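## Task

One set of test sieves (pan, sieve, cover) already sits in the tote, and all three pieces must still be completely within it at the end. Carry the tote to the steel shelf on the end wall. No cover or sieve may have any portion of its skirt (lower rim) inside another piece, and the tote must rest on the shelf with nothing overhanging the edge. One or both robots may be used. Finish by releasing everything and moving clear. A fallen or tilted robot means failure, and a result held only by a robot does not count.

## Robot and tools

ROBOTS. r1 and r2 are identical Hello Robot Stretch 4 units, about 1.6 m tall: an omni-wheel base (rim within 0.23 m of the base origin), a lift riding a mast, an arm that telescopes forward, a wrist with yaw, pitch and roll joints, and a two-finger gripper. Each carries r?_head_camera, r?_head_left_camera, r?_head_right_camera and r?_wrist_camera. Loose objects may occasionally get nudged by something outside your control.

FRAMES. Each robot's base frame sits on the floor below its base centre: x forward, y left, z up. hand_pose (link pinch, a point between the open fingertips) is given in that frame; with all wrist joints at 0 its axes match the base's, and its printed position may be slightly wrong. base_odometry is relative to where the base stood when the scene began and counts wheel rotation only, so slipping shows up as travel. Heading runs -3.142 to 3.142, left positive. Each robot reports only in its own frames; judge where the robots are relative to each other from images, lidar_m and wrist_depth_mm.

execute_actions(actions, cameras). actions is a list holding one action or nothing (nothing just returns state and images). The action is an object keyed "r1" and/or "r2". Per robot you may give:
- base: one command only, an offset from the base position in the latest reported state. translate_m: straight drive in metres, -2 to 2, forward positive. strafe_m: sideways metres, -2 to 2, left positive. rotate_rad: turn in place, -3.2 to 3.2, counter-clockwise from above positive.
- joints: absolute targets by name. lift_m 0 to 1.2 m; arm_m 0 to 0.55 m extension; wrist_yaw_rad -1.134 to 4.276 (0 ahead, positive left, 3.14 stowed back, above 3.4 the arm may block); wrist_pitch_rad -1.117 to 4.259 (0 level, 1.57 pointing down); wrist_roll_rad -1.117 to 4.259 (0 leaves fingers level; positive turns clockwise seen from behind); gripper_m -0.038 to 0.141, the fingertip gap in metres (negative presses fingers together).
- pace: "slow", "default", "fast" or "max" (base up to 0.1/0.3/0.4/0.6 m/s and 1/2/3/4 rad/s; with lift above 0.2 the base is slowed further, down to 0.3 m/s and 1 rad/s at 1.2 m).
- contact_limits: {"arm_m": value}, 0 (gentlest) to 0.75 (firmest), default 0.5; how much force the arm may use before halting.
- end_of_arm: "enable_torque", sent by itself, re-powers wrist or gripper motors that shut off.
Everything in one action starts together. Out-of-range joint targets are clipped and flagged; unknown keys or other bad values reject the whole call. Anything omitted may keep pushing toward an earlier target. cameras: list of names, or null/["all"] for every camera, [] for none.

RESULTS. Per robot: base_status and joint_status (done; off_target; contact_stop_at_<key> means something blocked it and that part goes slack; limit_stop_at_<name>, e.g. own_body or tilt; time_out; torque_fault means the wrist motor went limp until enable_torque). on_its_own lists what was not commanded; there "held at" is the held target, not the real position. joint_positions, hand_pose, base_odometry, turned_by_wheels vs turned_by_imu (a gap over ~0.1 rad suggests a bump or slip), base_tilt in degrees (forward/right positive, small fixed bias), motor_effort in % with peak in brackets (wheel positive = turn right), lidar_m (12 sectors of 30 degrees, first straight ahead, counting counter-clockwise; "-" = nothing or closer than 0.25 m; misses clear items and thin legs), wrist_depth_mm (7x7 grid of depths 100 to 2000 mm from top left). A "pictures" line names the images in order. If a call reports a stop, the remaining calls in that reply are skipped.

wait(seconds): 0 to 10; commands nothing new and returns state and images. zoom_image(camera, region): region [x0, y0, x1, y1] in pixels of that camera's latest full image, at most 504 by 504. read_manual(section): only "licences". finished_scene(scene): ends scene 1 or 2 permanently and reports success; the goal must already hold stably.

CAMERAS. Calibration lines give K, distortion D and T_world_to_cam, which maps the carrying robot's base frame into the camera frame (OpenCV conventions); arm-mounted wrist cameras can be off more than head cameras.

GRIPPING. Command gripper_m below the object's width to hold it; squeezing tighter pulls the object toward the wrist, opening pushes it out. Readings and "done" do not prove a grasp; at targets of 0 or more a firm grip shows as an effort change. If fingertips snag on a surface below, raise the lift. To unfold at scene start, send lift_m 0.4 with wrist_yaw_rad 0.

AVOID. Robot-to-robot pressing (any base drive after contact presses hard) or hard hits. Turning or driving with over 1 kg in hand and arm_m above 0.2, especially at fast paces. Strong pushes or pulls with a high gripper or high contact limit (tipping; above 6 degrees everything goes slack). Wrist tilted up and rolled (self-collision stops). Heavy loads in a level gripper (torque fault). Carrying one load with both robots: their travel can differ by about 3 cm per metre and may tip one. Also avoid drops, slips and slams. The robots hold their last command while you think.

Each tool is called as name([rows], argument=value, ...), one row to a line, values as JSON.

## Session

execute_actions(actions=[], cameras=["r1_head_left_camera","r2_head_left_camera","r1_wrist_camera","r2_wrist_camera"])

Scene clock: 0.00 s.
r1.base_odometry: x=+0.000 y=+0.000 heading=+0.000 (m, m, rad; r1's odometry frame)
r1.turned_by_wheels: +0.000 (rad since the last result)
r1.turned_by_imu: +0.000 (rad since the last result)
r1.base_tilt: forward=+0.0 right=-0.2 (deg)
r1.lidar_m: 1.01 1.13 1.77 3.47 3.83 3.75 0.95 1.04 1.60 2.57 1.25 1.03
r1.base_status: not commanded
r1.joint_positions: lift_m=+0.196 arm_m=+0.002 wrist_yaw_rad=+3.104 wrist_pitch_rad=+0.000 wrist_roll_rad=-0.005 gripper_m=+0.057
r1.joint_status: not commanded
r1.motor_effort: lift_m=+21 arm_m=-1 wrist_yaw_rad=+1 wrist_pitch_rad=-5 wrist_roll_rad=+0 gripper_m=-2 wheel_0=+0 wheel_1=+0 wheel_2=+0 (%)
r1.hand_pose: x=-0.1119 y=+0.0981 z=+0.3740 quat_wxyz=(+0.019, +0.000, -0.002, +1.000) (m; r1's base frame)
r1.wrist_depth_mm: - 145 - - - - - / - 124 165 - - - - / - 119 160 - - - - / 131 144 221 - - - - / 221 - - - - - - / 233 1430 198 1464 195 1430 1336 / 230 946 931 - 991 866 917
r2.base_odometry: x=+0.000 y=+0.000 heading=+0.000 (m, m, rad; r2's odometry frame)
r2.turned_by_wheels: +0.000 (rad since the last result)
r2.turned_by_imu: +0.000 (rad since the last result)
r2.base_tilt: forward=+0.1 right=+0.6 (deg)
r2.lidar_m: 1.49 1.02 0.97 1.01 1.33 3.20 3.83 3.96 1.00 1.04 1.37 4.74
r2.base_status: not commanded
r2.joint_positions: lift_m=+0.201 arm_m=-0.001 wrist_yaw_rad=+3.242 wrist_pitch_rad=-0.004 wrist_roll_rad=-0.014 gripper_m=+0.057
r2.joint_status: not commanded
r2.motor_effort: lift_m=+19 arm_m=-1 wrist_yaw_rad=+0 wrist_pitch_rad=-8 wrist_roll_rad=-1 gripper_m=-2 wheel_0=+1 wheel_1=-1 wheel_2=-1 (%)
r2.hand_pose: x=-0.1254 y=+0.0581 z=+0.3804 quat_wxyz=(-0.050, +0.003, -0.007, +0.999) (m; r2's base frame)
r2.wrist_depth_mm: - - 138 - - - - / - - 136 - - - - / - - 136 - - - - / - 118 136 - - - - / 182 - - - - - - / 201 1397 195 1464 1229 1499 1464 / 199 866 931 142 960 976 1008
pictures: r1_head_left_camera, r1_wrist_camera, r2_head_left_camera, r2_wrist_camera
camera_calibration (this result's frames):
r1_wrist_camera: T_world_to_cam=[[-0.0172595, 0.999722, -0.0160343, -0.0765298], [-0.0211734, -0.0163985, -0.999641, 0.430731], [-0.999627, -0.0169138, 0.0214505, 0.107141], [0, 0, 0, 1]] pos_world=[0.114901, 0.0853841, 0.427051]
r2_wrist_camera: T_world_to_cam=[[-0.0819016, 0.995855, 0.0395517, -0.0881221], [-0.027276, 0.0374304, -0.998927, 0.437093], [-0.996267, -0.0828925, 0.0240974, 0.0958906], [0, 0, 0, 1]] pos_world=[0.100237, 0.0793449, 0.437798]
Images, in order (width x height): r1_head_left_camera 420x672, r1_wrist_camera 616x392, r2_head_left_camera 420x672, r2_wrist_camera 616x392.

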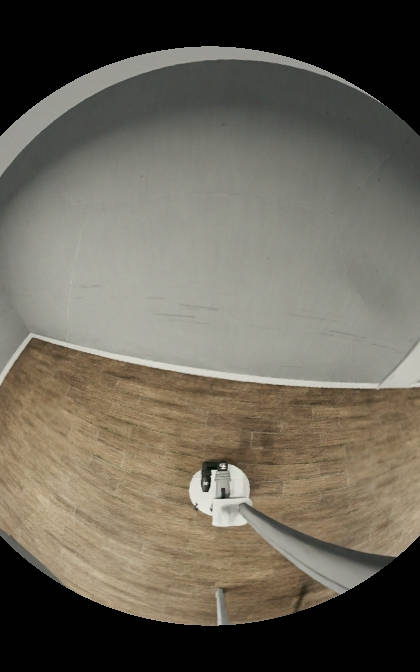

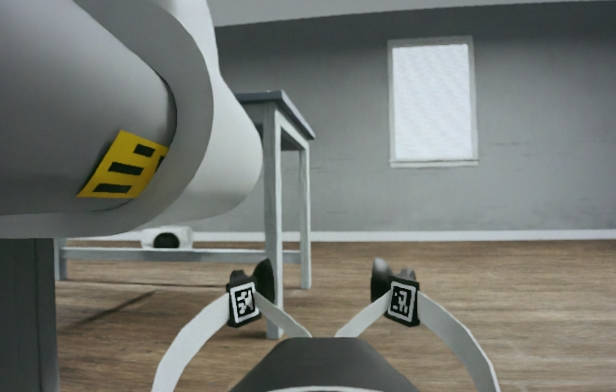

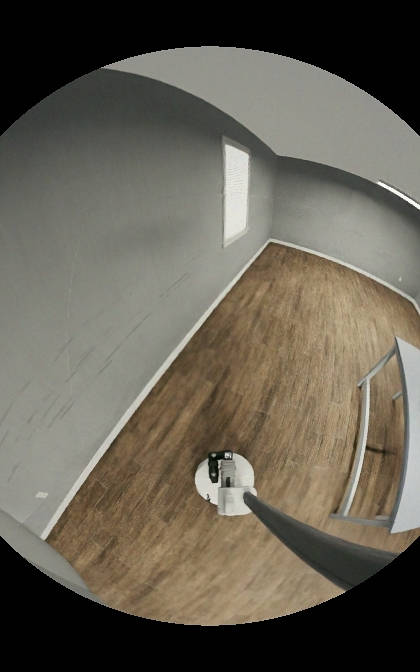

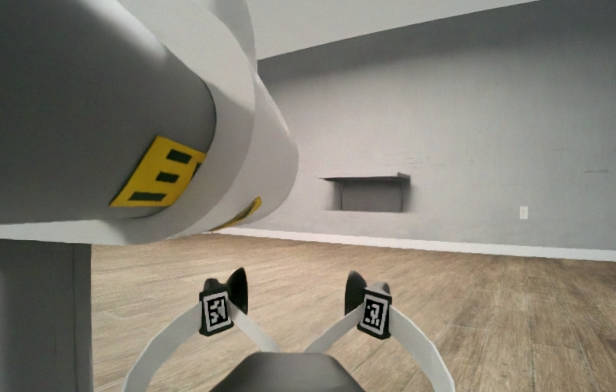

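execute_actions([
  {"r1":{"base":{"rotate_rad":2.92},"joints":{"lift_m":1.05}},"r2":{"base":{"rotate_rad":-2.04},"joints":{"lift_m":1.05,"wrist_yaw_rad":0}}},
], cameras=[])

execute_actions([
  {"r1":{"base":{"translate_m":0.58},"joints":{"wrist_yaw_rad":3.14,"wrist_pitch_rad":1.57,"wrist_roll_rad":1.57,"gripper_m":0.07,"arm_m":0.1}},"r2":{"base":{"translate_m":0.62},"joints":{"wrist_pitch_rad":1.57,"wrist_roll_rad":1.57,"gripper_m":0.07,"arm_m":0.1}}},
], cameras=["r1_head_left_camera","r2_head_left_camera","r1_head_camera","r2_head_camera"])

Scene clock: 9.13 s.
r1.base_odometry: x=+0.000 y=+0.000 heading=+2.919 (m, m, rad; r1's odometry frame)
r1.turned_by_wheels: +2.919 (rad since the last result)
r1.turned_by_imu: +2.981 (rad since the last result)
r1.base_tilt: forward=+0.0 right=-0.2 (deg)
r1.lidar_m: 0.93 0.97 1.30 4.89 1.58 1.07 1.03 1.08 1.41 3.30 3.56 3.91
r1.base_status: done
r1.joint_positions: lift_m=+1.050 arm_m=+0.002 wrist_yaw_rad=+3.104 wrist_pitch_rad=+0.000 wrist_roll_rad=-0.005 gripper_m=+0.057
r1.joint_status: all done
r1.motor_effort: lift_m=+24(32) arm_m=-1(0) wrist_yaw_rad=+1(0) wrist_pitch_rad=-6(6) wrist_roll_rad=-1(0) gripper_m=-3(3) wheel_0=-2(5) wheel_1=-4(11) wheel_2=-4(13) (%)
r1.hand_pose: x=-0.1119 y=+0.0981 z=+1.2280 quat_wxyz=(+0.019, +0.000, -0.002, +1.000) (m; r1's base frame)
r1.wrist_depth_mm: - 144 1160 1205 1205 1255 1255 / - 124 167 1182 1205 1229 1281 / - 119 159 1160 1205 1229 1255 / 131 144 220 1182 1205 1255 1255 / 222 1118 1182 1182 1205 1229 1255 / 235 1138 198 1205 195 1229 1255 / 232 1138 1160 - 1182 1205 1255
r2.base_odometry: x=+0.000 y=+0.000 heading=-2.039 (m, m, rad; r2's odometry frame)
r2.turned_by_wheels: -2.039 (rad since the last result)
r2.turned_by_imu: -2.040 (rad since the last result)
r2.base_tilt: forward=+0.0 right=+0.5 (deg)
r2.lidar_m: 1.00 1.06 1.46 3.73 1.40 1.02 0.97 1.01 1.42 3.72 3.45 3.87
r2.base_status: done
r2.joint_positions: lift_m=+1.050 arm_m=-0.001 wrist_yaw_rad=+0.000 wrist_pitch_rad=-0.004 wrist_roll_rad=-0.014 gripper_m=+0.057
r2.joint_status: all done
r2.motor_effort: lift_m=+21(22) arm_m=-1(1) wrist_yaw_rad=-1(5) wrist_pitch_rad=-8(9) wrist_roll_rad=-1(1) gripper_m=-4(2) wheel_0=+4(8) wheel_1=+3(7) wheel_2=+2(10) (%)
r2.hand_pose: x=+0.4589 y=-0.0873 z=+1.2292 quat_wxyz=(+1.000, -0.007, -0.002, +0.000) (m; r2's base frame)
r2.wrist_depth_mm: - - - - - - - / - - - - - - - / - - - - - - - / - - - - - - - / - - - - - - - / - - 195 - - - - / 946 1008 1118 142 - - -
pictures: none
No camera images: the call's "cameras" was empty. Leave "cameras" out to get every camera's image.

Scene clock: 12.67 s.
r1.base_odometry: x=-0.566 y=+0.128 heading=+2.920 (m, m, rad; r1's odometry frame)
r1.turned_by_wheels: +0.000 (rad since the last result)
r1.turned_by_imu: -0.001 (rad since the last result)
r1.base_tilt: forward=-0.1 right=-0.2 (deg)
r1.lidar_m: 0.86 0.39 0.49 1.22 2.47 1.70 1.60 1.62 2.14 3.43 3.53 3.29
r1.base_status: done
r1.joint_positions: lift_m=+1.050 arm_m=+0.099 wrist_yaw_rad=+3.140 wrist_pitch_rad=+1.570 wrist_roll_rad=+1.570 gripper_m=+0.070
r1.joint_status: all done
r1.motor_effort: lift_m=+23(24) arm_m=+6(6) wrist_yaw_rad=+1(3) wrist_pitch_rad=+2(4) wrist_roll_rad=+1(7) gripper_m=-2(2) wheel_0=+3(4) wheel_1=+5(9) wheel_2=-3(14) (%)
r1.hand_pose: x=+0.2695 y=+0.0874 z=+0.9395 quat_wxyz=(+0.500, -0.500, +0.500, +0.500) (m; r1's base frame)
r1.wrist_depth_mm: 1229 1182 1229 1205 404 402 399 / 1229 1205 1182 1182 421 402 397 / 1182 1255 1205 1182 741 402 399 / 1229 1205 976 1205 1182 1160 1160 / 1229 1205 976 1160 1229 1182 1160 / 1205 1205 203 1182 196 1182 1138 / 1229 591 1205 - 1138 1138 1138
r2.base_odometry: x=-0.280 y=-0.553 heading=-2.039 (m, m, rad; r2's odometry frame)
r2.turned_by_wheels: +0.000 (rad since the last result)
r2.turned_by_imu: -0.004 (rad since the last result)
r2.base_tilt: forward=+0.2 right=+0.5 (deg)
r2.lidar_m: 0.38 0.42 0.57 5.02 2.29 1.67 1.59 1.67 2.28 3.28 3.44 0.45
r2.base_status: done
r2.joint_positions: lift_m=+1.050 arm_m=+0.099 wrist_yaw_rad=+0.000 wrist_pitch_rad=+1.570 wrist_roll_rad=+1.569 gripper_m=+0.070
r2.joint_status: all done
r2.motor_effort: lift_m=+21(21) arm_m=+5(7) wrist_yaw_rad=+0(0) wrist_pitch_rad=+0(3) wrist_roll_rad=+1(4) gripper_m=-2(1) wheel_0=+3(5) wheel_1=+2(7) wheel_2=-2(11) (%)
r2.hand_pose: x=+0.2703 y=-0.0874 z=+0.9395 quat_wxyz=(+0.501, +0.500, +0.500, -0.499) (m; r2's base frame)
r2.wrist_depth_mm: 1138 1160 1160 1182 1182 1182 1160 / 1138 1138 1160 1160 1182 1182 1182 / 1138 1160 1138 1160 1160 1182 1182 / 1118 1118 1160 1138 960 1138 1182 / 394 394 976 1160 946 946 469 / 392 394 202 1138 213 1160 1160 / 389 392 1118 141 1160 1160 1160
pictures: r1_head_camera, r1_head_left_camera, r2_head_camera, r2_head_left_camera
Images, in order (width x height): r1_head_camera 420x560, r1_head_left_camera 420x672, r2_head_camera 420x560, r2_head_left_camera 420x672.

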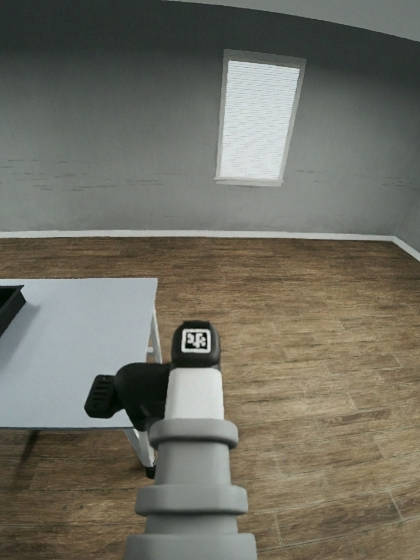

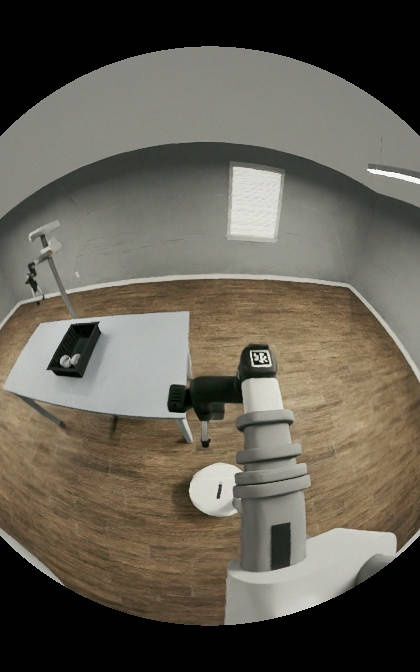

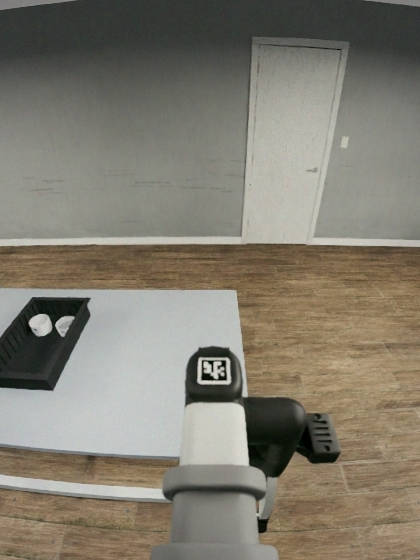

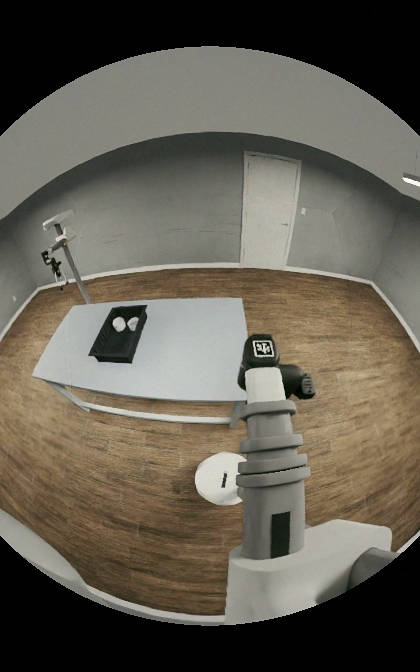

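execute_actions([
  {"r1":{"base":{"strafe_m":0.82},"joints":{"arm_m":0.4}},"r2":{"base":{"strafe_m":0.72},"joints":{"arm_m":0.36}}},
], cameras=["r1_wrist_camera","r2_wrist_camera","r1_head_camera","r2_head_camera"])

Scene clock: 20.63 s.
r1.base_odometry: x=-0.746 y=-0.672 heading=+2.920 (m, m, rad; r1's odometry frame)
r1.turned_by_wheels: +0.000 (rad since the last result)
r1.turned_by_imu: +0.000 (rad since the last result)
r1.base_tilt: forward=+0.0 right=-0.2 (deg)
r1.lidar_m: 0.30 0.33 0.41 4.04 2.47 1.78 1.65 1.71 2.23 4.26 0.49 0.32
r1.base_status: done
r1.joint_positions: lift_m=+1.050 arm_m=+0.399 wrist_yaw_rad=+3.140 wrist_pitch_rad=+1.570 wrist_roll_rad=+1.570 gripper_m=+0.070
r1.joint_status: all done
r1.motor_effort: lift_m=+22(23) arm_m=+7(8) wrist_yaw_rad=+1(1) wrist_pitch_rad=+0(2) wrist_roll_rad=+1(0) gripper_m=-4(3) wheel_0=-2(4) wheel_1=+3(11) wheel_2=+0(3) (%)
r1.hand_pose: x=+0.5697 y=+0.0874 z=+0.9396 quat_wxyz=(+0.500, -0.500, +0.500, +0.500) (m; r1's base frame)
r1.wrist_depth_mm: 1205 418 413 410 404 399 397 / 1229 418 413 325 334 368 379 / 1229 413 410 407 399 397 394 / 1229 415 407 404 399 397 392 / 1229 413 410 402 377 394 392 / 1229 413 202 392 196 366 345 / 1255 413 410 - 314 309 394
r2.base_odometry: x=+0.363 y=-0.878 heading=-2.039 (m, m, rad; r2's odometry frame)
r2.turned_by_wheels: +0.000 (rad since the last result)
r2.turned_by_imu: +0.002 (rad since the last result)
r2.base_tilt: forward=+0.0 right=+0.5 (deg)
r2.lidar_m: 0.40 0.41 0.56 4.30 2.26 1.68 1.59 1.67 2.28 4.02 0.57 0.42
r2.base_status: done
r2.joint_positions: lift_m=+1.050 arm_m=+0.359 wrist_yaw_rad=+0.000 wrist_pitch_rad=+1.570 wrist_roll_rad=+1.570 gripper_m=+0.070
r2.joint_status: all done
r2.motor_effort: lift_m=+20(21) arm_m=+5(5) wrist_yaw_rad=-1(1) wrist_pitch_rad=+0(0) wrist_roll_rad=+1(1) gripper_m=-2(3) wheel_0=-1(7) wheel_1=+0(10) wheel_2=+0(1) (%)
r2.hand_pose: x=+0.5303 y=-0.0874 z=+0.9396 quat_wxyz=(+0.501, +0.500, +0.500, -0.499) (m; r2's base frame)
r2.wrist_depth_mm: 399 402 404 404 407 1160 1182 / 397 402 402 404 407 1182 1182 / 310 310 325 404 404 1160 1182 / 392 394 397 402 404 960 1160 / 392 394 394 399 402 946 960 / 389 392 201 399 214 946 1160 / 387 387 392 142 399 1160 1160
pictures: r1_head_camera, r1_wrist_camera, r2_head_camera, r2_wrist_camera
camera_calibration (this result's frames):
r1_wrist_camera: T_world_to_cam=[[0.998249, -0.0217411, -0.0550174, -0.497636], [-0.0228868, -0.999532, -0.0202794, 0.177099], [-0.0545508, 0.0215031, -0.998279, 1.19249], [0, 0, 0, 1]] pos_world=[0.565869, 0.140555, 1.16665]
r2_wrist_camera: T_world_to_cam=[[-0.999485, -0.027177, 0.0170831, 0.506618], [-0.0275006, 0.999441, -0.0189973, 0.182464], [-0.0165572, -0.0194573, -0.999674, 1.17152], [0, 0, 0, 1]] pos_world=[0.530772, -0.1458, 1.16595]
Images, in order (width x height): r1_head_camera 420x560, r1_wrist_camera 616x392, r2_head_camera 420x560, r2_wrist_camera 616x392.

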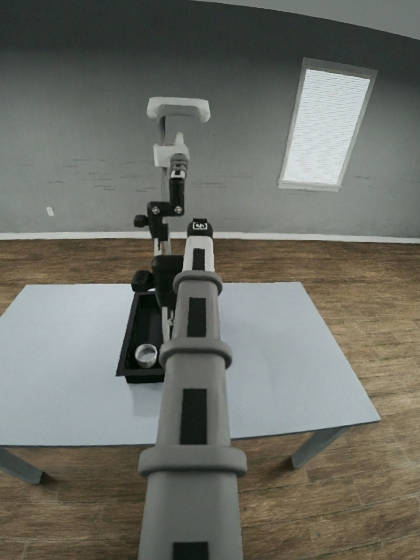

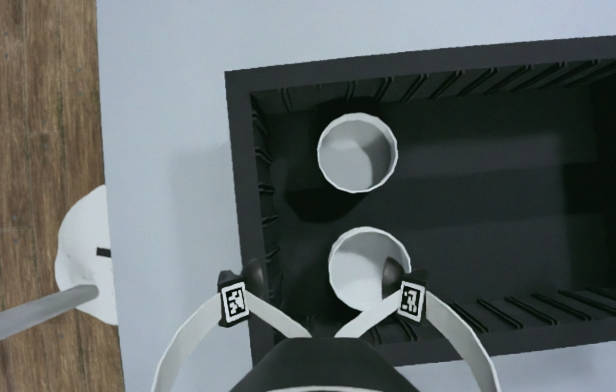

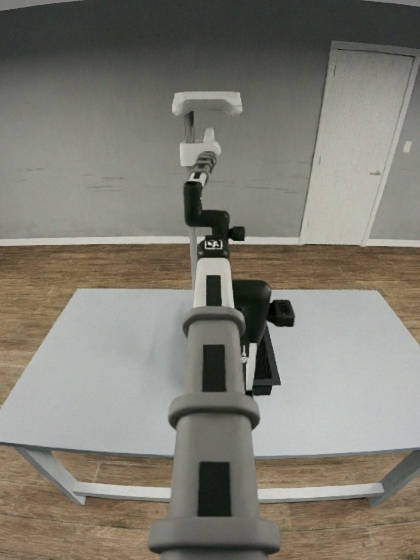

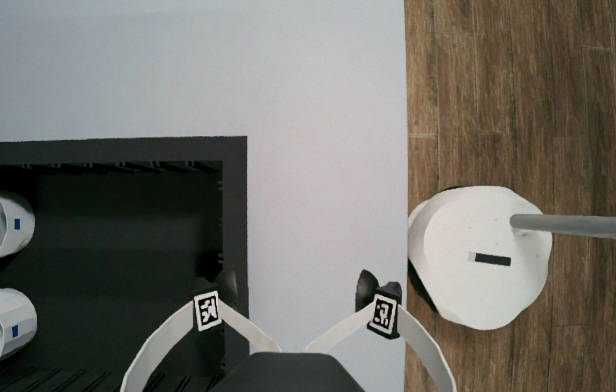

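execute_actions([
  {"r1":{"base":{"rotate_rad":0.062},"joints":{"arm_m":0.342}},"r2":{"base":{"strafe_m":0.022},"joints":{"arm_m":0.418}}},
])

Scene clock: 26.37 s.
r1.base_odometry: x=-0.746 y=-0.672 heading=+2.981 (m, m, rad; r1's odometry frame)
r1.turned_by_wheels: +0.061 (rad since the last result)
r1.turned_by_imu: +0.062 (rad since the last result)
r1.base_tilt: forward=-0.1 right=-0.2 (deg)
r1.lidar_m: 0.30 0.31 0.44 4.03 2.36 1.73 1.66 1.73 2.33 4.24 0.45 0.32
r1.base_status: done
r1.joint_positions: lift_m=+1.050 arm_m=+0.343 wrist_yaw_rad=+3.140 wrist_pitch_rad=+1.570 wrist_roll_rad=+1.570 gripper_m=+0.070
r1.joint_status: all done
r1.motor_effort: lift_m=+23(22) arm_m=-7(5) wrist_yaw_rad=+1(1) wrist_pitch_rad=+2(1) wrist_roll_rad=-1(0) gripper_m=-2(2) wheel_0=-4(10) wheel_1=-5(7) wheel_2=-6(7) (%)
r1.hand_pose: x=+0.5140 y=+0.0874 z=+0.9396 quat_wxyz=(+0.500, -0.500, +0.500, +0.500) (m; r1's base frame)
r1.wrist_depth_mm: 1229 1229 413 410 407 404 399 / 1205 1229 410 410 404 399 397 / 1255 1182 410 402 384 394 394 / 1229 1008 410 404 382 397 392 / 1205 976 410 410 397 392 394 / 1160 976 202 397 196 397 394 / 1205 1205 410 - 355 330 342
r2.base_odometry: x=+0.382 y=-0.888 heading=-2.039 (m, m, rad; r2's odometry frame)
r2.turned_by_wheels: +0.000 (rad since the last result)
r2.turned_by_imu: -0.001 (rad since the last result)
r2.base_tilt: forward=+0.1 right=+0.5 (deg)
r2.lidar_m: 0.39 0.39 0.58 4.30 2.23 1.66 1.58 1.67 2.28 4.04 0.57 0.42
r2.base_status: done
r2.joint_positions: lift_m=+1.050 arm_m=+0.417 wrist_yaw_rad=+0.000 wrist_pitch_rad=+1.570 wrist_roll_rad=+1.570 gripper_m=+0.070
r2.joint_status: all done
r2.motor_effort: lift_m=+20(20) arm_m=+5(6) wrist_yaw_rad=+0(0) wrist_pitch_rad=+0(1) wrist_roll_rad=+1(0) gripper_m=-3(0) wheel_0=-1(9) wheel_1=+1(7) wheel_2=+0(3) (%)
r2.hand_pose: x=+0.5883 y=-0.0874 z=+0.9396 quat_wxyz=(+0.501, +0.500, +0.500, -0.499) (m; r2's base frame)
r2.wrist_depth_mm: 397 399 402 404 410 1160 1182 / 397 402 402 404 407 1182 1182 / 310 320 332 397 404 1160 1182 / 375 392 397 397 404 946 1160 / 392 392 394 397 402 946 960 / 364 389 201 394 213 946 1182 / 375 353 379 142 399 1138 1160
pictures: r1_head_camera, r1_head_left_camera, r1_head_right_camera, r1_wrist_camera, r2_head_camera, r2_head_left_camera, r2_head_right_camera, r2_wrist_camera
camera_calibration (this result's frames):
r1_wrist_camera: T_world_to_cam=[[0.998249, -0.0216476, -0.0550546, -0.442065], [-0.0227939, -0.999534, -0.0202787, 0.175778], [-0.05459, 0.0214981, -0.998277, 1.18947], [0, 0, 0, 1]] pos_world=[0.510231, 0.140555, 1.16665]
r2_wrist_camera: T_world_to_cam=[[-0.999487, -0.0270754, 0.0171119, 0.564559], [-0.0273995, 0.999444, -0.0189965, 0.183999], [-0.0165881, -0.0194556, -0.999673, 1.17249], [0, 0, 0, 1]] pos_world=[0.58876, -0.1458, 1.16595]
Images, in order (width x height): r1_head_camera 420x560, r1_head_left_camera 420x672, r1_head_right_camera 420x672, r1_wrist_camera 616x392, r2_head_camera 420x560, r2_head_left_camera 420x672, r2_head_right_camera 420x672, r2_wrist_camera 616x392.

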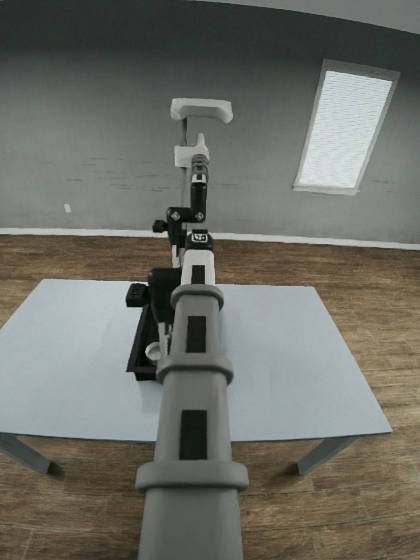

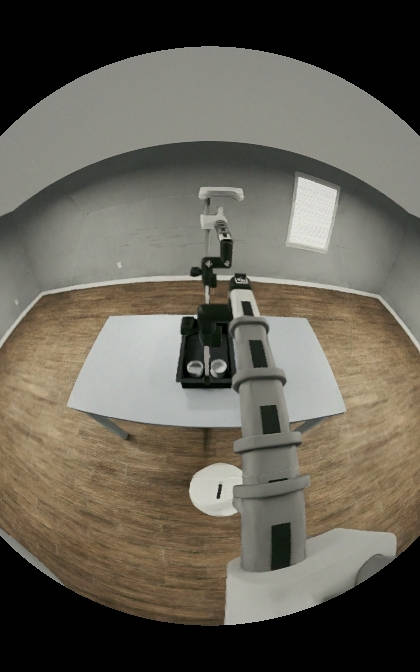

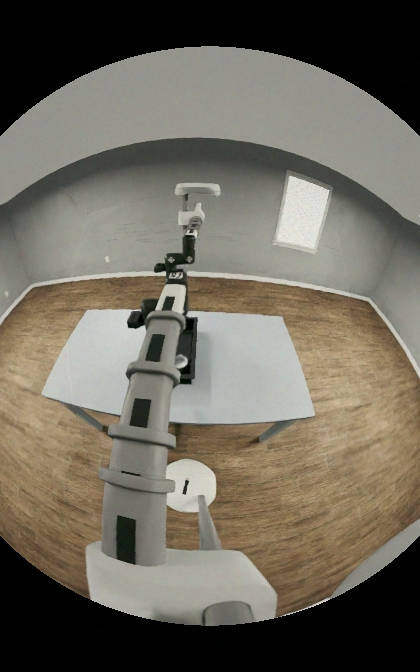

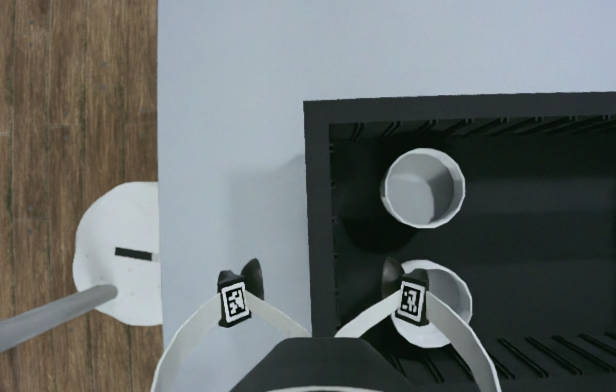

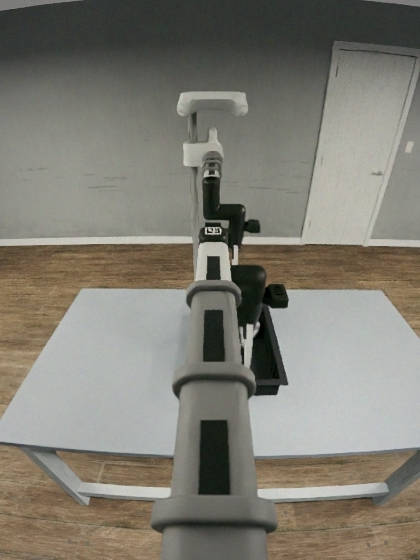

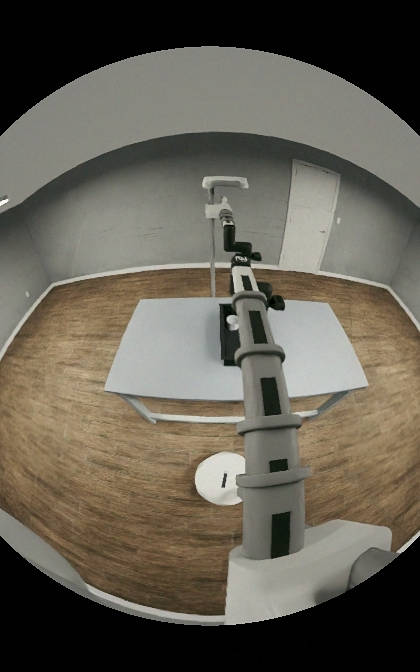

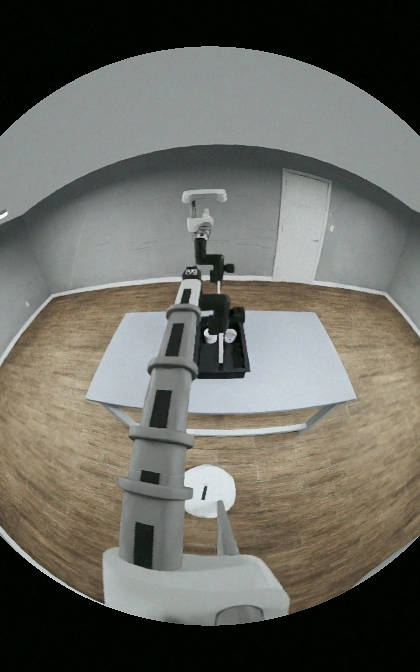

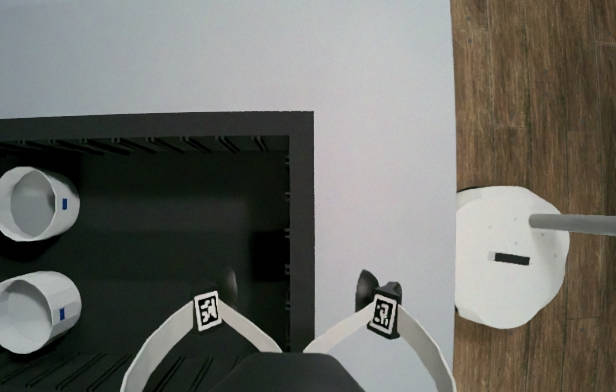

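execute_actions([
  {"r2":{"joints":{"lift_m":0.938}},"r1":{"base":{"strafe_m":0.01},"joints":{"lift_m":0.936,"gripper_m":0.06}}},
], cameras=[])

execute_actions([
  {"r2":{"joints":{"gripper_m":-0.03}},"r1":{"joints":{"gripper_m":-0.03}}},
], cameras=["r2_wrist_camera","r1_wrist_camera"])

execute_actions([
  {"r2":{"base":{"strafe_m":-0.8},"joints":{"lift_m":1.08}},"r1":{"base":{"strafe_m":0.8},"joints":{"lift_m":1.078}}},
], cameras=["r1_wrist_camera"])

Scene clock: 34.63 s.
r1.base_odometry: x=-0.747 y=-0.682 heading=+2.981 (m, m, rad; r1's odometry frame)
r1.turned_by_wheels: +0.000 (rad since the last result)
r1.turned_by_imu: +0.000 (rad since the last result)
r1.base_tilt: forward=+0.0 right=-0.2 (deg)
r1.lidar_m: 0.30 0.32 0.45 4.04 2.35 1.69 1.64 1.74 2.35 4.26 0.44 0.30
r1.base_status: done
r1.joint_positions: lift_m=+0.936 arm_m=+0.343 wrist_yaw_rad=+3.140 wrist_pitch_rad=+1.570 wrist_roll_rad=+1.570 gripper_m=+0.060
r1.joint_status: all done
r1.motor_effort: lift_m=+18(16) arm_m=-7(7) wrist_yaw_rad=+1(1) wrist_pitch_rad=+0(1) wrist_roll_rad=+0(1) gripper_m=-2(3) wheel_0=-1(12) wheel_1=+2(11) wheel_2=+0(4) (%)
r1.hand_pose: x=+0.5140 y=+0.0874 z=+0.8260 quat_wxyz=(+0.500, -0.500, +0.500, +0.500) (m; r1's base frame)
r1.wrist_depth_mm: 1118 300 296 294 291 289 286 / 1098 300 296 204 201 200 198 / 1118 298 297 251 287 267 281 / 1098 298 296 290 287 266 283 / 878 297 296 289 286 283 282 / 878 297 198 202 195 281 281 / 1098 297 294 - 267 254 279
r2.base_odometry: x=+0.382 y=-0.888 heading=-2.039 (m, m, rad; r2's odometry frame)
r2.turned_by_wheels: +0.000 (rad since the last result)
r2.turned_by_imu: -0.001 (rad since the last result)
r2.base_tilt: forward=+0.2 right=+0.5 (deg)
r2.lidar_m: 0.37 0.42 0.57 4.27 2.26 1.67 1.58 1.67 2.28 4.02 0.56 0.42
r2.base_status: not commanded
r2.joint_positions: lift_m=+0.938 arm_m=+0.417 wrist_yaw_rad=+0.000 wrist_pitch_rad=+1.570 wrist_roll_rad=+1.570 gripper_m=+0.070
r2.joint_status: all done
r2.motor_effort: lift_m=+15(19) arm_m=+5(5) wrist_yaw_rad=+0(0) wrist_pitch_rad=-1(1) wrist_roll_rad=+1(0) gripper_m=-2(2) wheel_0=-1(1) wheel_1=+1(1) wheel_2=+0(0) (%)
r2.hand_pose: x=+0.5883 y=-0.0874 z=+0.8280 quat_wxyz=(+0.501, +0.500, +0.500, -0.499) (m; r2's base frame)
r2.wrist_depth_mm: 289 289 291 294 294 297 1078 / 200 202 202 204 294 296 1060 / 282 285 287 249 293 296 1078 / 283 283 286 286 291 293 854 / 282 283 285 286 291 293 842 / 281 282 201 201 214 291 842 / 279 279 283 142 289 290 1060
pictures: none
No camera images: the call's "cameras" was empty. Leave "cameras" out to get every camera's image.

Scene clock: 36.33 s.
r1.base_odometry: x=-0.747 y=-0.682 heading=+2.981 (m, m, rad; r1's odometry frame)
r1.turned_by_wheels: +0.000 (rad since the last result)
r1.turned_by_imu: +0.000 (rad since the last result)
r1.base_tilt: forward=+0.0 right=-0.2 (deg)
r1.lidar_m: 0.29 0.31 0.45 4.02 2.37 1.73 1.64 1.73 2.36 4.26 0.46 0.31
r1.base_status: not commanded
r1.joint_positions: lift_m=+0.936 arm_m=+0.343 wrist_yaw_rad=+3.138 wrist_pitch_rad=+1.576 wrist_roll_rad=+1.570 gripper_m=-0.029
r1.joint_status: all done
r1.motor_effort: lift_m=+19(19) arm_m=-7(7) wrist_yaw_rad=+5(5) wrist_pitch_rad=-16(15) wrist_roll_rad=+1(1) gripper_m=-18(17) wheel_0=-1(1) wheel_1=+2(2) wheel_2=+0(0) (%)
r1.hand_pose: x=+0.5158 y=+0.0874 z=+0.8258 quat_wxyz=(+0.502, -0.501, +0.499, +0.498) (m; r1's base frame)
r1.wrist_depth_mm: 1118 298 296 294 290 290 286 / 1098 298 294 195 194 192 190 / 1098 298 293 237 279 262 276 / 1098 297 293 279 279 260 274 / 866 296 293 202 278 276 274 / 866 296 293 195 182 276 276 / 1098 294 291 - 257 253 276
r2.base_odometry: x=+0.382 y=-0.888 heading=-2.039 (m, m, rad; r2's odometry frame)
r2.turned_by_wheels: +0.000 (rad since the last result)
r2.turned_by_imu: +0.000 (rad since the last result)
r2.base_tilt: forward=+0.2 right=+0.5 (deg)
r2.lidar_m: 0.37 0.40 0.57 4.28 2.23 1.67 1.59 1.67 2.26 4.05 0.58 0.41
r2.base_status: not commanded
r2.joint_positions: lift_m=+0.938 arm_m=+0.417 wrist_yaw_rad=+0.002 wrist_pitch_rad=+1.563 wrist_roll_rad=+1.570 gripper_m=-0.029
r2.joint_status: all done
r2.motor_effort: lift_m=+16(16) arm_m=+4(5) wrist_yaw_rad=-6(6) wrist_pitch_rad=+18(18) wrist_roll_rad=+1(0) gripper_m=-21(24) wheel_0=-1(1) wheel_1=+1(1) wheel_2=+0(0) (%)
r2.hand_pose: x=+0.5906 y=-0.0874 z=+0.8279 quat_wxyz=(+0.503, +0.501, +0.499, -0.497) (m; r2's base frame)
r2.wrist_depth_mm: 289 290 291 291 294 294 1060 / 192 193 194 195 293 294 1042 / 277 278 279 251 293 293 1060 / 277 278 278 278 291 293 854 / 274 277 277 219 290 291 842 / 274 276 186 193 289 289 842 / 274 274 276 147 287 289 1042
pictures: r1_wrist_camera, r2_wrist_camera
camera_calibration (this result's frames):
r1_wrist_camera: T_world_to_cam=[[0.99851, -0.0231208, -0.0494346, -0.454721], [-0.0241535, -0.9995, -0.0203973, 0.174303], [-0.0489383, 0.021561, -0.998569, 1.07336], [0, 0, 0, 1]] pos_world=[0.510782, 0.140559, 1.0529]
r2_wrist_camera: T_world_to_cam=[[-0.999519, -0.0291087, 0.0107353, 0.573876], [-0.0293107, 0.999386, -0.0191707, 0.183205], [-0.0101707, -0.0194761, -0.999759, 1.05723], [0, 0, 0, 1]] pos_world=[0.589722, -0.145797, 1.05432]
Images, in order (width x height): r1_wrist_camera 616x392, r2_wrist_camera 616x392.

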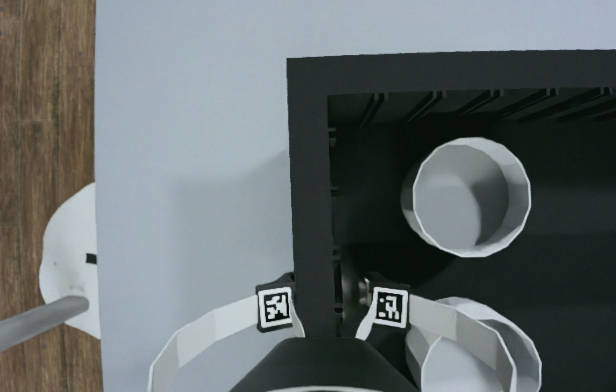

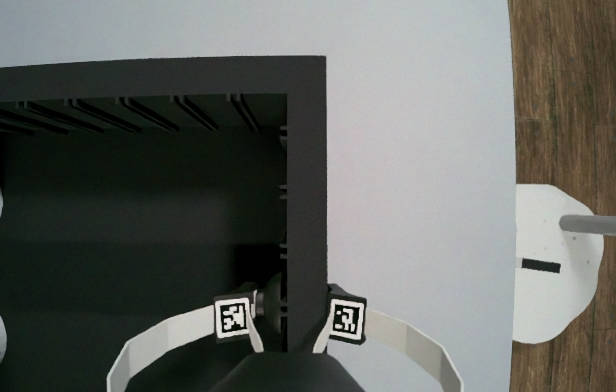

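Scene clock: 40.33 s.
r1.base_odometry: x=-0.876 y=-1.471 heading=+2.981 (m, m, rad; r1's odometry frame)
r1.turned_by_wheels: +0.000 (rad since the last result)
r1.turned_by_imu: +0.000 (rad since the last result)
r1.base_tilt: forward=+0.0 right=-0.2 (deg)
r1.lidar_m: 0.28 0.51 3.36 3.22 2.41 1.73 1.66 1.72 2.35 1.23 0.42 0.33
r1.base_status: done
r1.joint_positions: lift_m=+1.078 arm_m=+0.343 wrist_yaw_rad=+3.140 wrist_pitch_rad=+1.573 wrist_roll_rad=+1.570 gripper_m=-0.029
r1.joint_status: all done
r1.motor_effort: lift_m=+26(27) arm_m=-7(7) wrist_yaw_rad=+1(5) wrist_pitch_rad=-8(17) wrist_roll_rad=+0(1) gripper_m=-17(19) wheel_0=-1(11) wheel_1=+1(12) wheel_2=+0(0) (%)
r1.hand_pose: x=+0.5149 y=+0.0874 z=+0.9673 quat_wxyz=(+0.501, -0.500, +0.500, +0.499) (m; r1's base frame)
r1.wrist_depth_mm: 1255 1229 1255 1182 1229 1205 1205 / 1281 1255 1205 195 193 193 190 / 1205 1229 1205 279 278 265 274 / 1229 1008 1229 279 278 258 272 / 1229 1008 991 213 277 276 274 / 1229 1008 184 194 182 274 273 / 1255 1229 439 - 253 239 274
r2.base_odometry: x=-0.331 y=-0.527 heading=-2.039 (m, m, rad; r2's odometry frame)
r2.turned_by_wheels: +0.000 (rad since the last result)
r2.turned_by_imu: -0.003 (rad since the last result)
r2.base_tilt: forward=+0.1 right=+0.5 (deg)
r2.lidar_m: 0.38 0.40 0.57 5.09 2.27 1.66 1.60 1.66 2.28 3.24 3.38 0.57
r2.base_status: done
r2.joint_positions: lift_m=+1.080 arm_m=+0.417 wrist_yaw_rad=+0.001 wrist_pitch_rad=+1.566 wrist_roll_rad=+1.570 gripper_m=-0.029
r2.joint_status: all done
r2.motor_effort: lift_m=+22(23) arm_m=+4(4) wrist_yaw_rad=-3(6) wrist_pitch_rad=+10(17) wrist_roll_rad=+1(0) gripper_m=-21(21) wheel_0=+2(12) wheel_1=+0(11) wheel_2=+0(1) (%)
r2.hand_pose: x=+0.5897 y=-0.0874 z=+0.9694 quat_wxyz=(+0.502, +0.501, +0.499, -0.498) (m; r2's base frame)
r2.wrist_depth_mm: 1160 1205 1182 1205 1205 1205 1229 / 192 193 194 195 1205 1182 1205 / 274 277 278 251 1182 1182 1205 / 277 277 278 279 1182 991 1205 / 276 277 277 278 1182 976 991 / 273 276 186 193 430 976 1182 / 273 274 276 143 427 1182 1182
pictures: r1_wrist_camera
camera_calibration (this result's frames):
r1_wrist_camera: T_world_to_cam=[[0.998402, -0.0217594, -0.0521509, -0.444258], [-0.0228465, -0.999532, -0.02034, 0.176445], [-0.0516839, 0.021499, -0.998432, 1.21588], [0, 0, 0, 1]] pos_world=[0.510421, 0.140555, 1.1944]
Images, in order (width x height): r1_wrist_camera 616x392.

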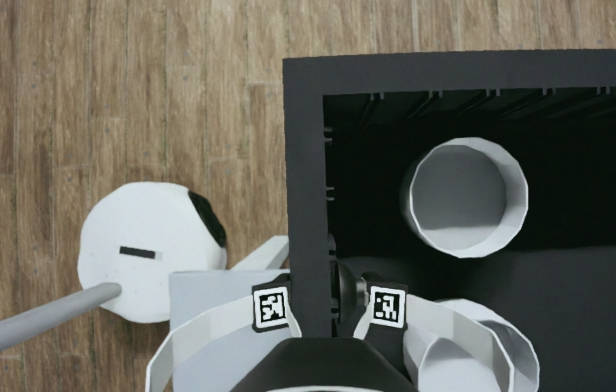

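execute_actions([
  {"r2":{"base":{"strafe_m":-2.0}},"r1":{"base":{"strafe_m":1.98}}},
], cameras=["r1_head_left_camera","r2_head_right_camera"])

Scene clock: 51.83 s.
r1.base_odometry: x=-1.192 y=-3.426 heading=+2.981 (m, m, rad; r1's odometry frame)
r1.turned_by_wheels: +0.000 (rad since the last result)
r1.turned_by_imu: +0.002 (rad since the last result)
r1.base_tilt: forward=+0.0 right=-0.1 (deg)
r1.lidar_m: 0.50 0.51 1.27 1.24 1.77 1.72 1.65 1.73 2.33 1.96 2.01 3.17
r1.base_status: done
r1.joint_positions: lift_m=+1.078 arm_m=+0.343 wrist_yaw_rad=+3.141 wrist_pitch_rad=+1.571 wrist_roll_rad=+1.569 gripper_m=-0.029
r1.joint_status: not commanded
r1.motor_effort: lift_m=+25(26) arm_m=-6(7) wrist_yaw_rad=-2(2) wrist_pitch_rad=-1(8) wrist_roll_rad=+1(2) gripper_m=-19(18) wheel_0=+0(12) wheel_1=+4(15) wheel_2=+0(2) (%)
r1.hand_pose: x=+0.5141 y=+0.0874 z=+0.9674 quat_wxyz=(+0.500, -0.500, +0.500, +0.500) (m; r1's base frame)
r1.wrist_depth_mm: 1255 1205 1229 1229 1205 1160 1160 / 1229 1281 1229 195 193 196 208 / 1255 1229 1229 241 278 276 274 / 1281 991 1229 236 279 257 273 / 1281 991 1078 204 278 273 273 / 1308 1008 183 195 183 251 272 / 1229 1229 1229 - 255 242 273
r2.base_odometry: x=-2.116 y=+0.375 heading=-2.039 (m, m, rad; r2's odometry frame)
r2.turned_by_wheels: +0.000 (rad since the last result)
r2.turned_by_imu: -0.008 (rad since the last result)
r2.base_tilt: forward=+0.2 right=+0.6 (deg)
r2.lidar_m: 0.56 3.24 2.03 1.99 2.28 1.66 1.60 1.67 1.75 1.28 1.26 0.60
r2.base_status: done
r2.joint_positions: lift_m=+1.080 arm_m=+0.417 wrist_yaw_rad=+0.001 wrist_pitch_rad=+1.568 wrist_roll_rad=+1.569 gripper_m=-0.029
r2.joint_status: not commanded
r2.motor_effort: lift_m=+21(22) arm_m=+4(4) wrist_yaw_rad=-2(4) wrist_pitch_rad=+4(10) wrist_roll_rad=+2(1) gripper_m=-20(21) wheel_0=+3(12) wheel_1=+1(10) wheel_2=+0(1) (%)
r2.hand_pose: x=+0.5890 y=-0.0874 z=+0.9695 quat_wxyz=(+0.501, +0.500, +0.500, -0.499) (m; r2's base frame)
r2.wrist_depth_mm: 1182 1160 1182 1182 1205 1205 1229 / 191 192 194 194 1205 1205 1205 / 252 276 277 245 1182 1182 1182 / 273 277 278 277 1182 991 1205 / 273 276 277 222 1182 976 991 / 272 274 185 192 1182 991 1205 / 273 273 274 138 1160 1160 1160
pictures: r1_head_left_camera, r2_head_right_camera
Images, in order (width x height): r1_head_left_camera 420x672, r2_head_right_camera 420x672.

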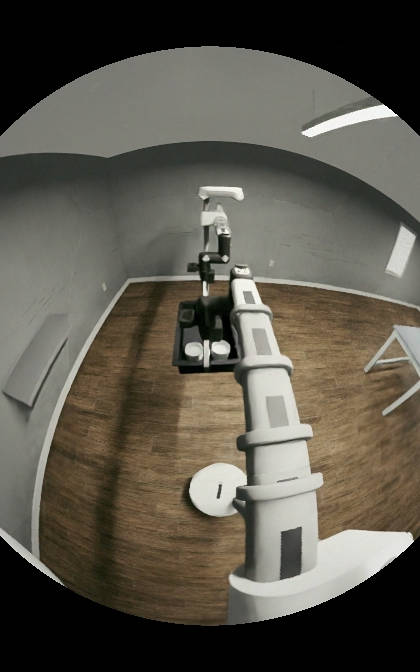

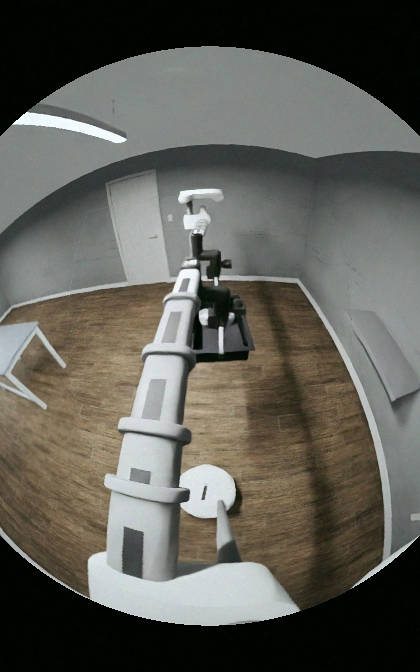

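execute_actions([
  {"r2":{"base":{"strafe_m":-1.33}},"r1":{"base":{"strafe_m":1.35}}},
], cameras=["r1_wrist_camera","r2_wrist_camera"])

Scene clock: 61.53 s.
r1.base_odometry: x=-1.408 y=-4.758 heading=+2.981 (m, m, rad; r1's odometry frame)
r1.turned_by_wheels: +0.000 (rad since the last result)
r1.turned_by_imu: +0.001 (rad since the last result)
r1.base_tilt: forward=+0.0 right=-0.2 (deg)
r1.lidar_m: 0.25 0.25 0.34 0.32 0.32 0.49 1.37 1.73 2.38 3.31 3.41 0.25
r1.base_status: done
r1.joint_positions: lift_m=+1.078 arm_m=+0.343 wrist_yaw_rad=+3.140 wrist_pitch_rad=+1.573 wrist_roll_rad=+1.569 gripper_m=-0.029
r1.joint_status: not commanded
r1.motor_effort: lift_m=+25(25) arm_m=-7(6) wrist_yaw_rad=+0(2) wrist_pitch_rad=-6(7) wrist_roll_rad=-1(1) gripper_m=-18(18) wheel_0=-3(8) wheel_1=+3(13) wheel_2=+0(0) (%)
r1.hand_pose: x=+0.5146 y=+0.0874 z=+0.9674 quat_wxyz=(+0.500, -0.501, +0.499, +0.500) (m; r1's base frame)
r1.wrist_depth_mm: 407 410 415 410 407 402 399 / 580 449 442 195 193 191 190 / 1098 445 436 279 277 265 273 / 1281 439 439 279 279 258 273 / 1229 439 439 213 277 274 274 / 1205 442 185 194 183 274 273 / 1255 442 439 - 254 240 273
r2.base_odometry: x=-3.303 y=+0.975 heading=-2.039 (m, m, rad; r2's odometry frame)
r2.turned_by_wheels: +0.000 (rad since the last result)
r2.turned_by_imu: -0.004 (rad since the last result)
r2.base_tilt: forward=+0.1 right=+0.5 (deg)
r2.lidar_m: 0.31 0.32 3.45 3.32 2.29 1.66 1.37 0.48 0.34 0.33 0.34 0.32
r2.base_status: done
r2.joint_positions: lift_m=+1.080 arm_m=+0.417 wrist_yaw_rad=+0.001 wrist_pitch_rad=+1.567 wrist_roll_rad=+1.569 gripper_m=-0.029
r2.joint_status: not commanded
r2.motor_effort: lift_m=+21(21) arm_m=+4(4) wrist_yaw_rad=-4(4) wrist_pitch_rad=+9(9) wrist_roll_rad=+1(1) gripper_m=-21(20) wheel_0=+3(10) wheel_1=-2(9) wheel_2=+0(5) (%)
r2.hand_pose: x=+0.5896 y=-0.0874 z=+0.9695 quat_wxyz=(+0.502, +0.500, +0.500, -0.498) (m; r2's base frame)
r2.wrist_depth_mm: 404 397 402 402 404 399 402 / 191 193 193 194 433 439 559 / 274 276 278 250 436 436 1060 / 276 277 277 278 430 436 1205 / 274 276 277 213 430 433 976 / 273 276 186 193 430 433 1182 / 274 274 276 144 427 430 1182
pictures: r1_wrist_camera, r2_wrist_camera
camera_calibration (this result's frames):
r1_wrist_camera: T_world_to_cam=[[0.998399, -0.0205967, -0.0526738, -0.443596], [-0.0216931, -0.999558, -0.0203281, 0.175837], [-0.0522318, 0.0214382, -0.998405, 1.21616], [0, 0, 0, 1]] pos_world=[0.510222, 0.140551, 1.19443]
r2_wrist_camera: T_world_to_cam=[[-0.999494, -0.0286141, 0.013866, 0.568381], [-0.0288762, 0.999401, -0.0190865, 0.185556], [-0.0133116, -0.0194772, -0.999722, 1.20055], [0, 0, 0, 1]] pos_world=[0.589432, -0.145798, 1.19587]
Images, in order (width x height): r1_wrist_camera 616x392, r2_wrist_camera 616x392.

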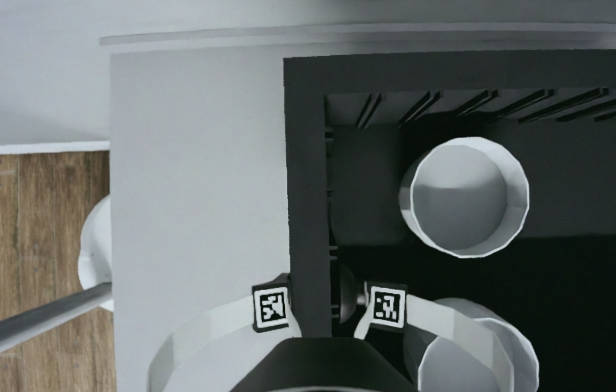

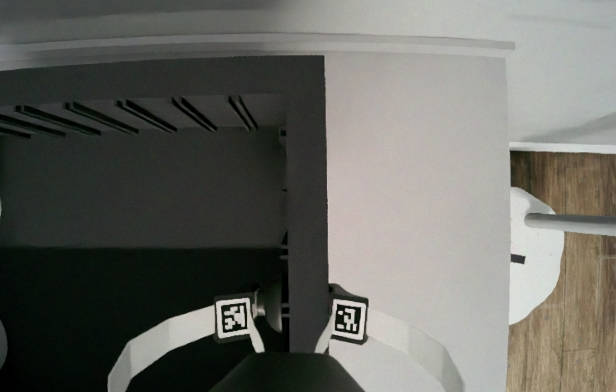

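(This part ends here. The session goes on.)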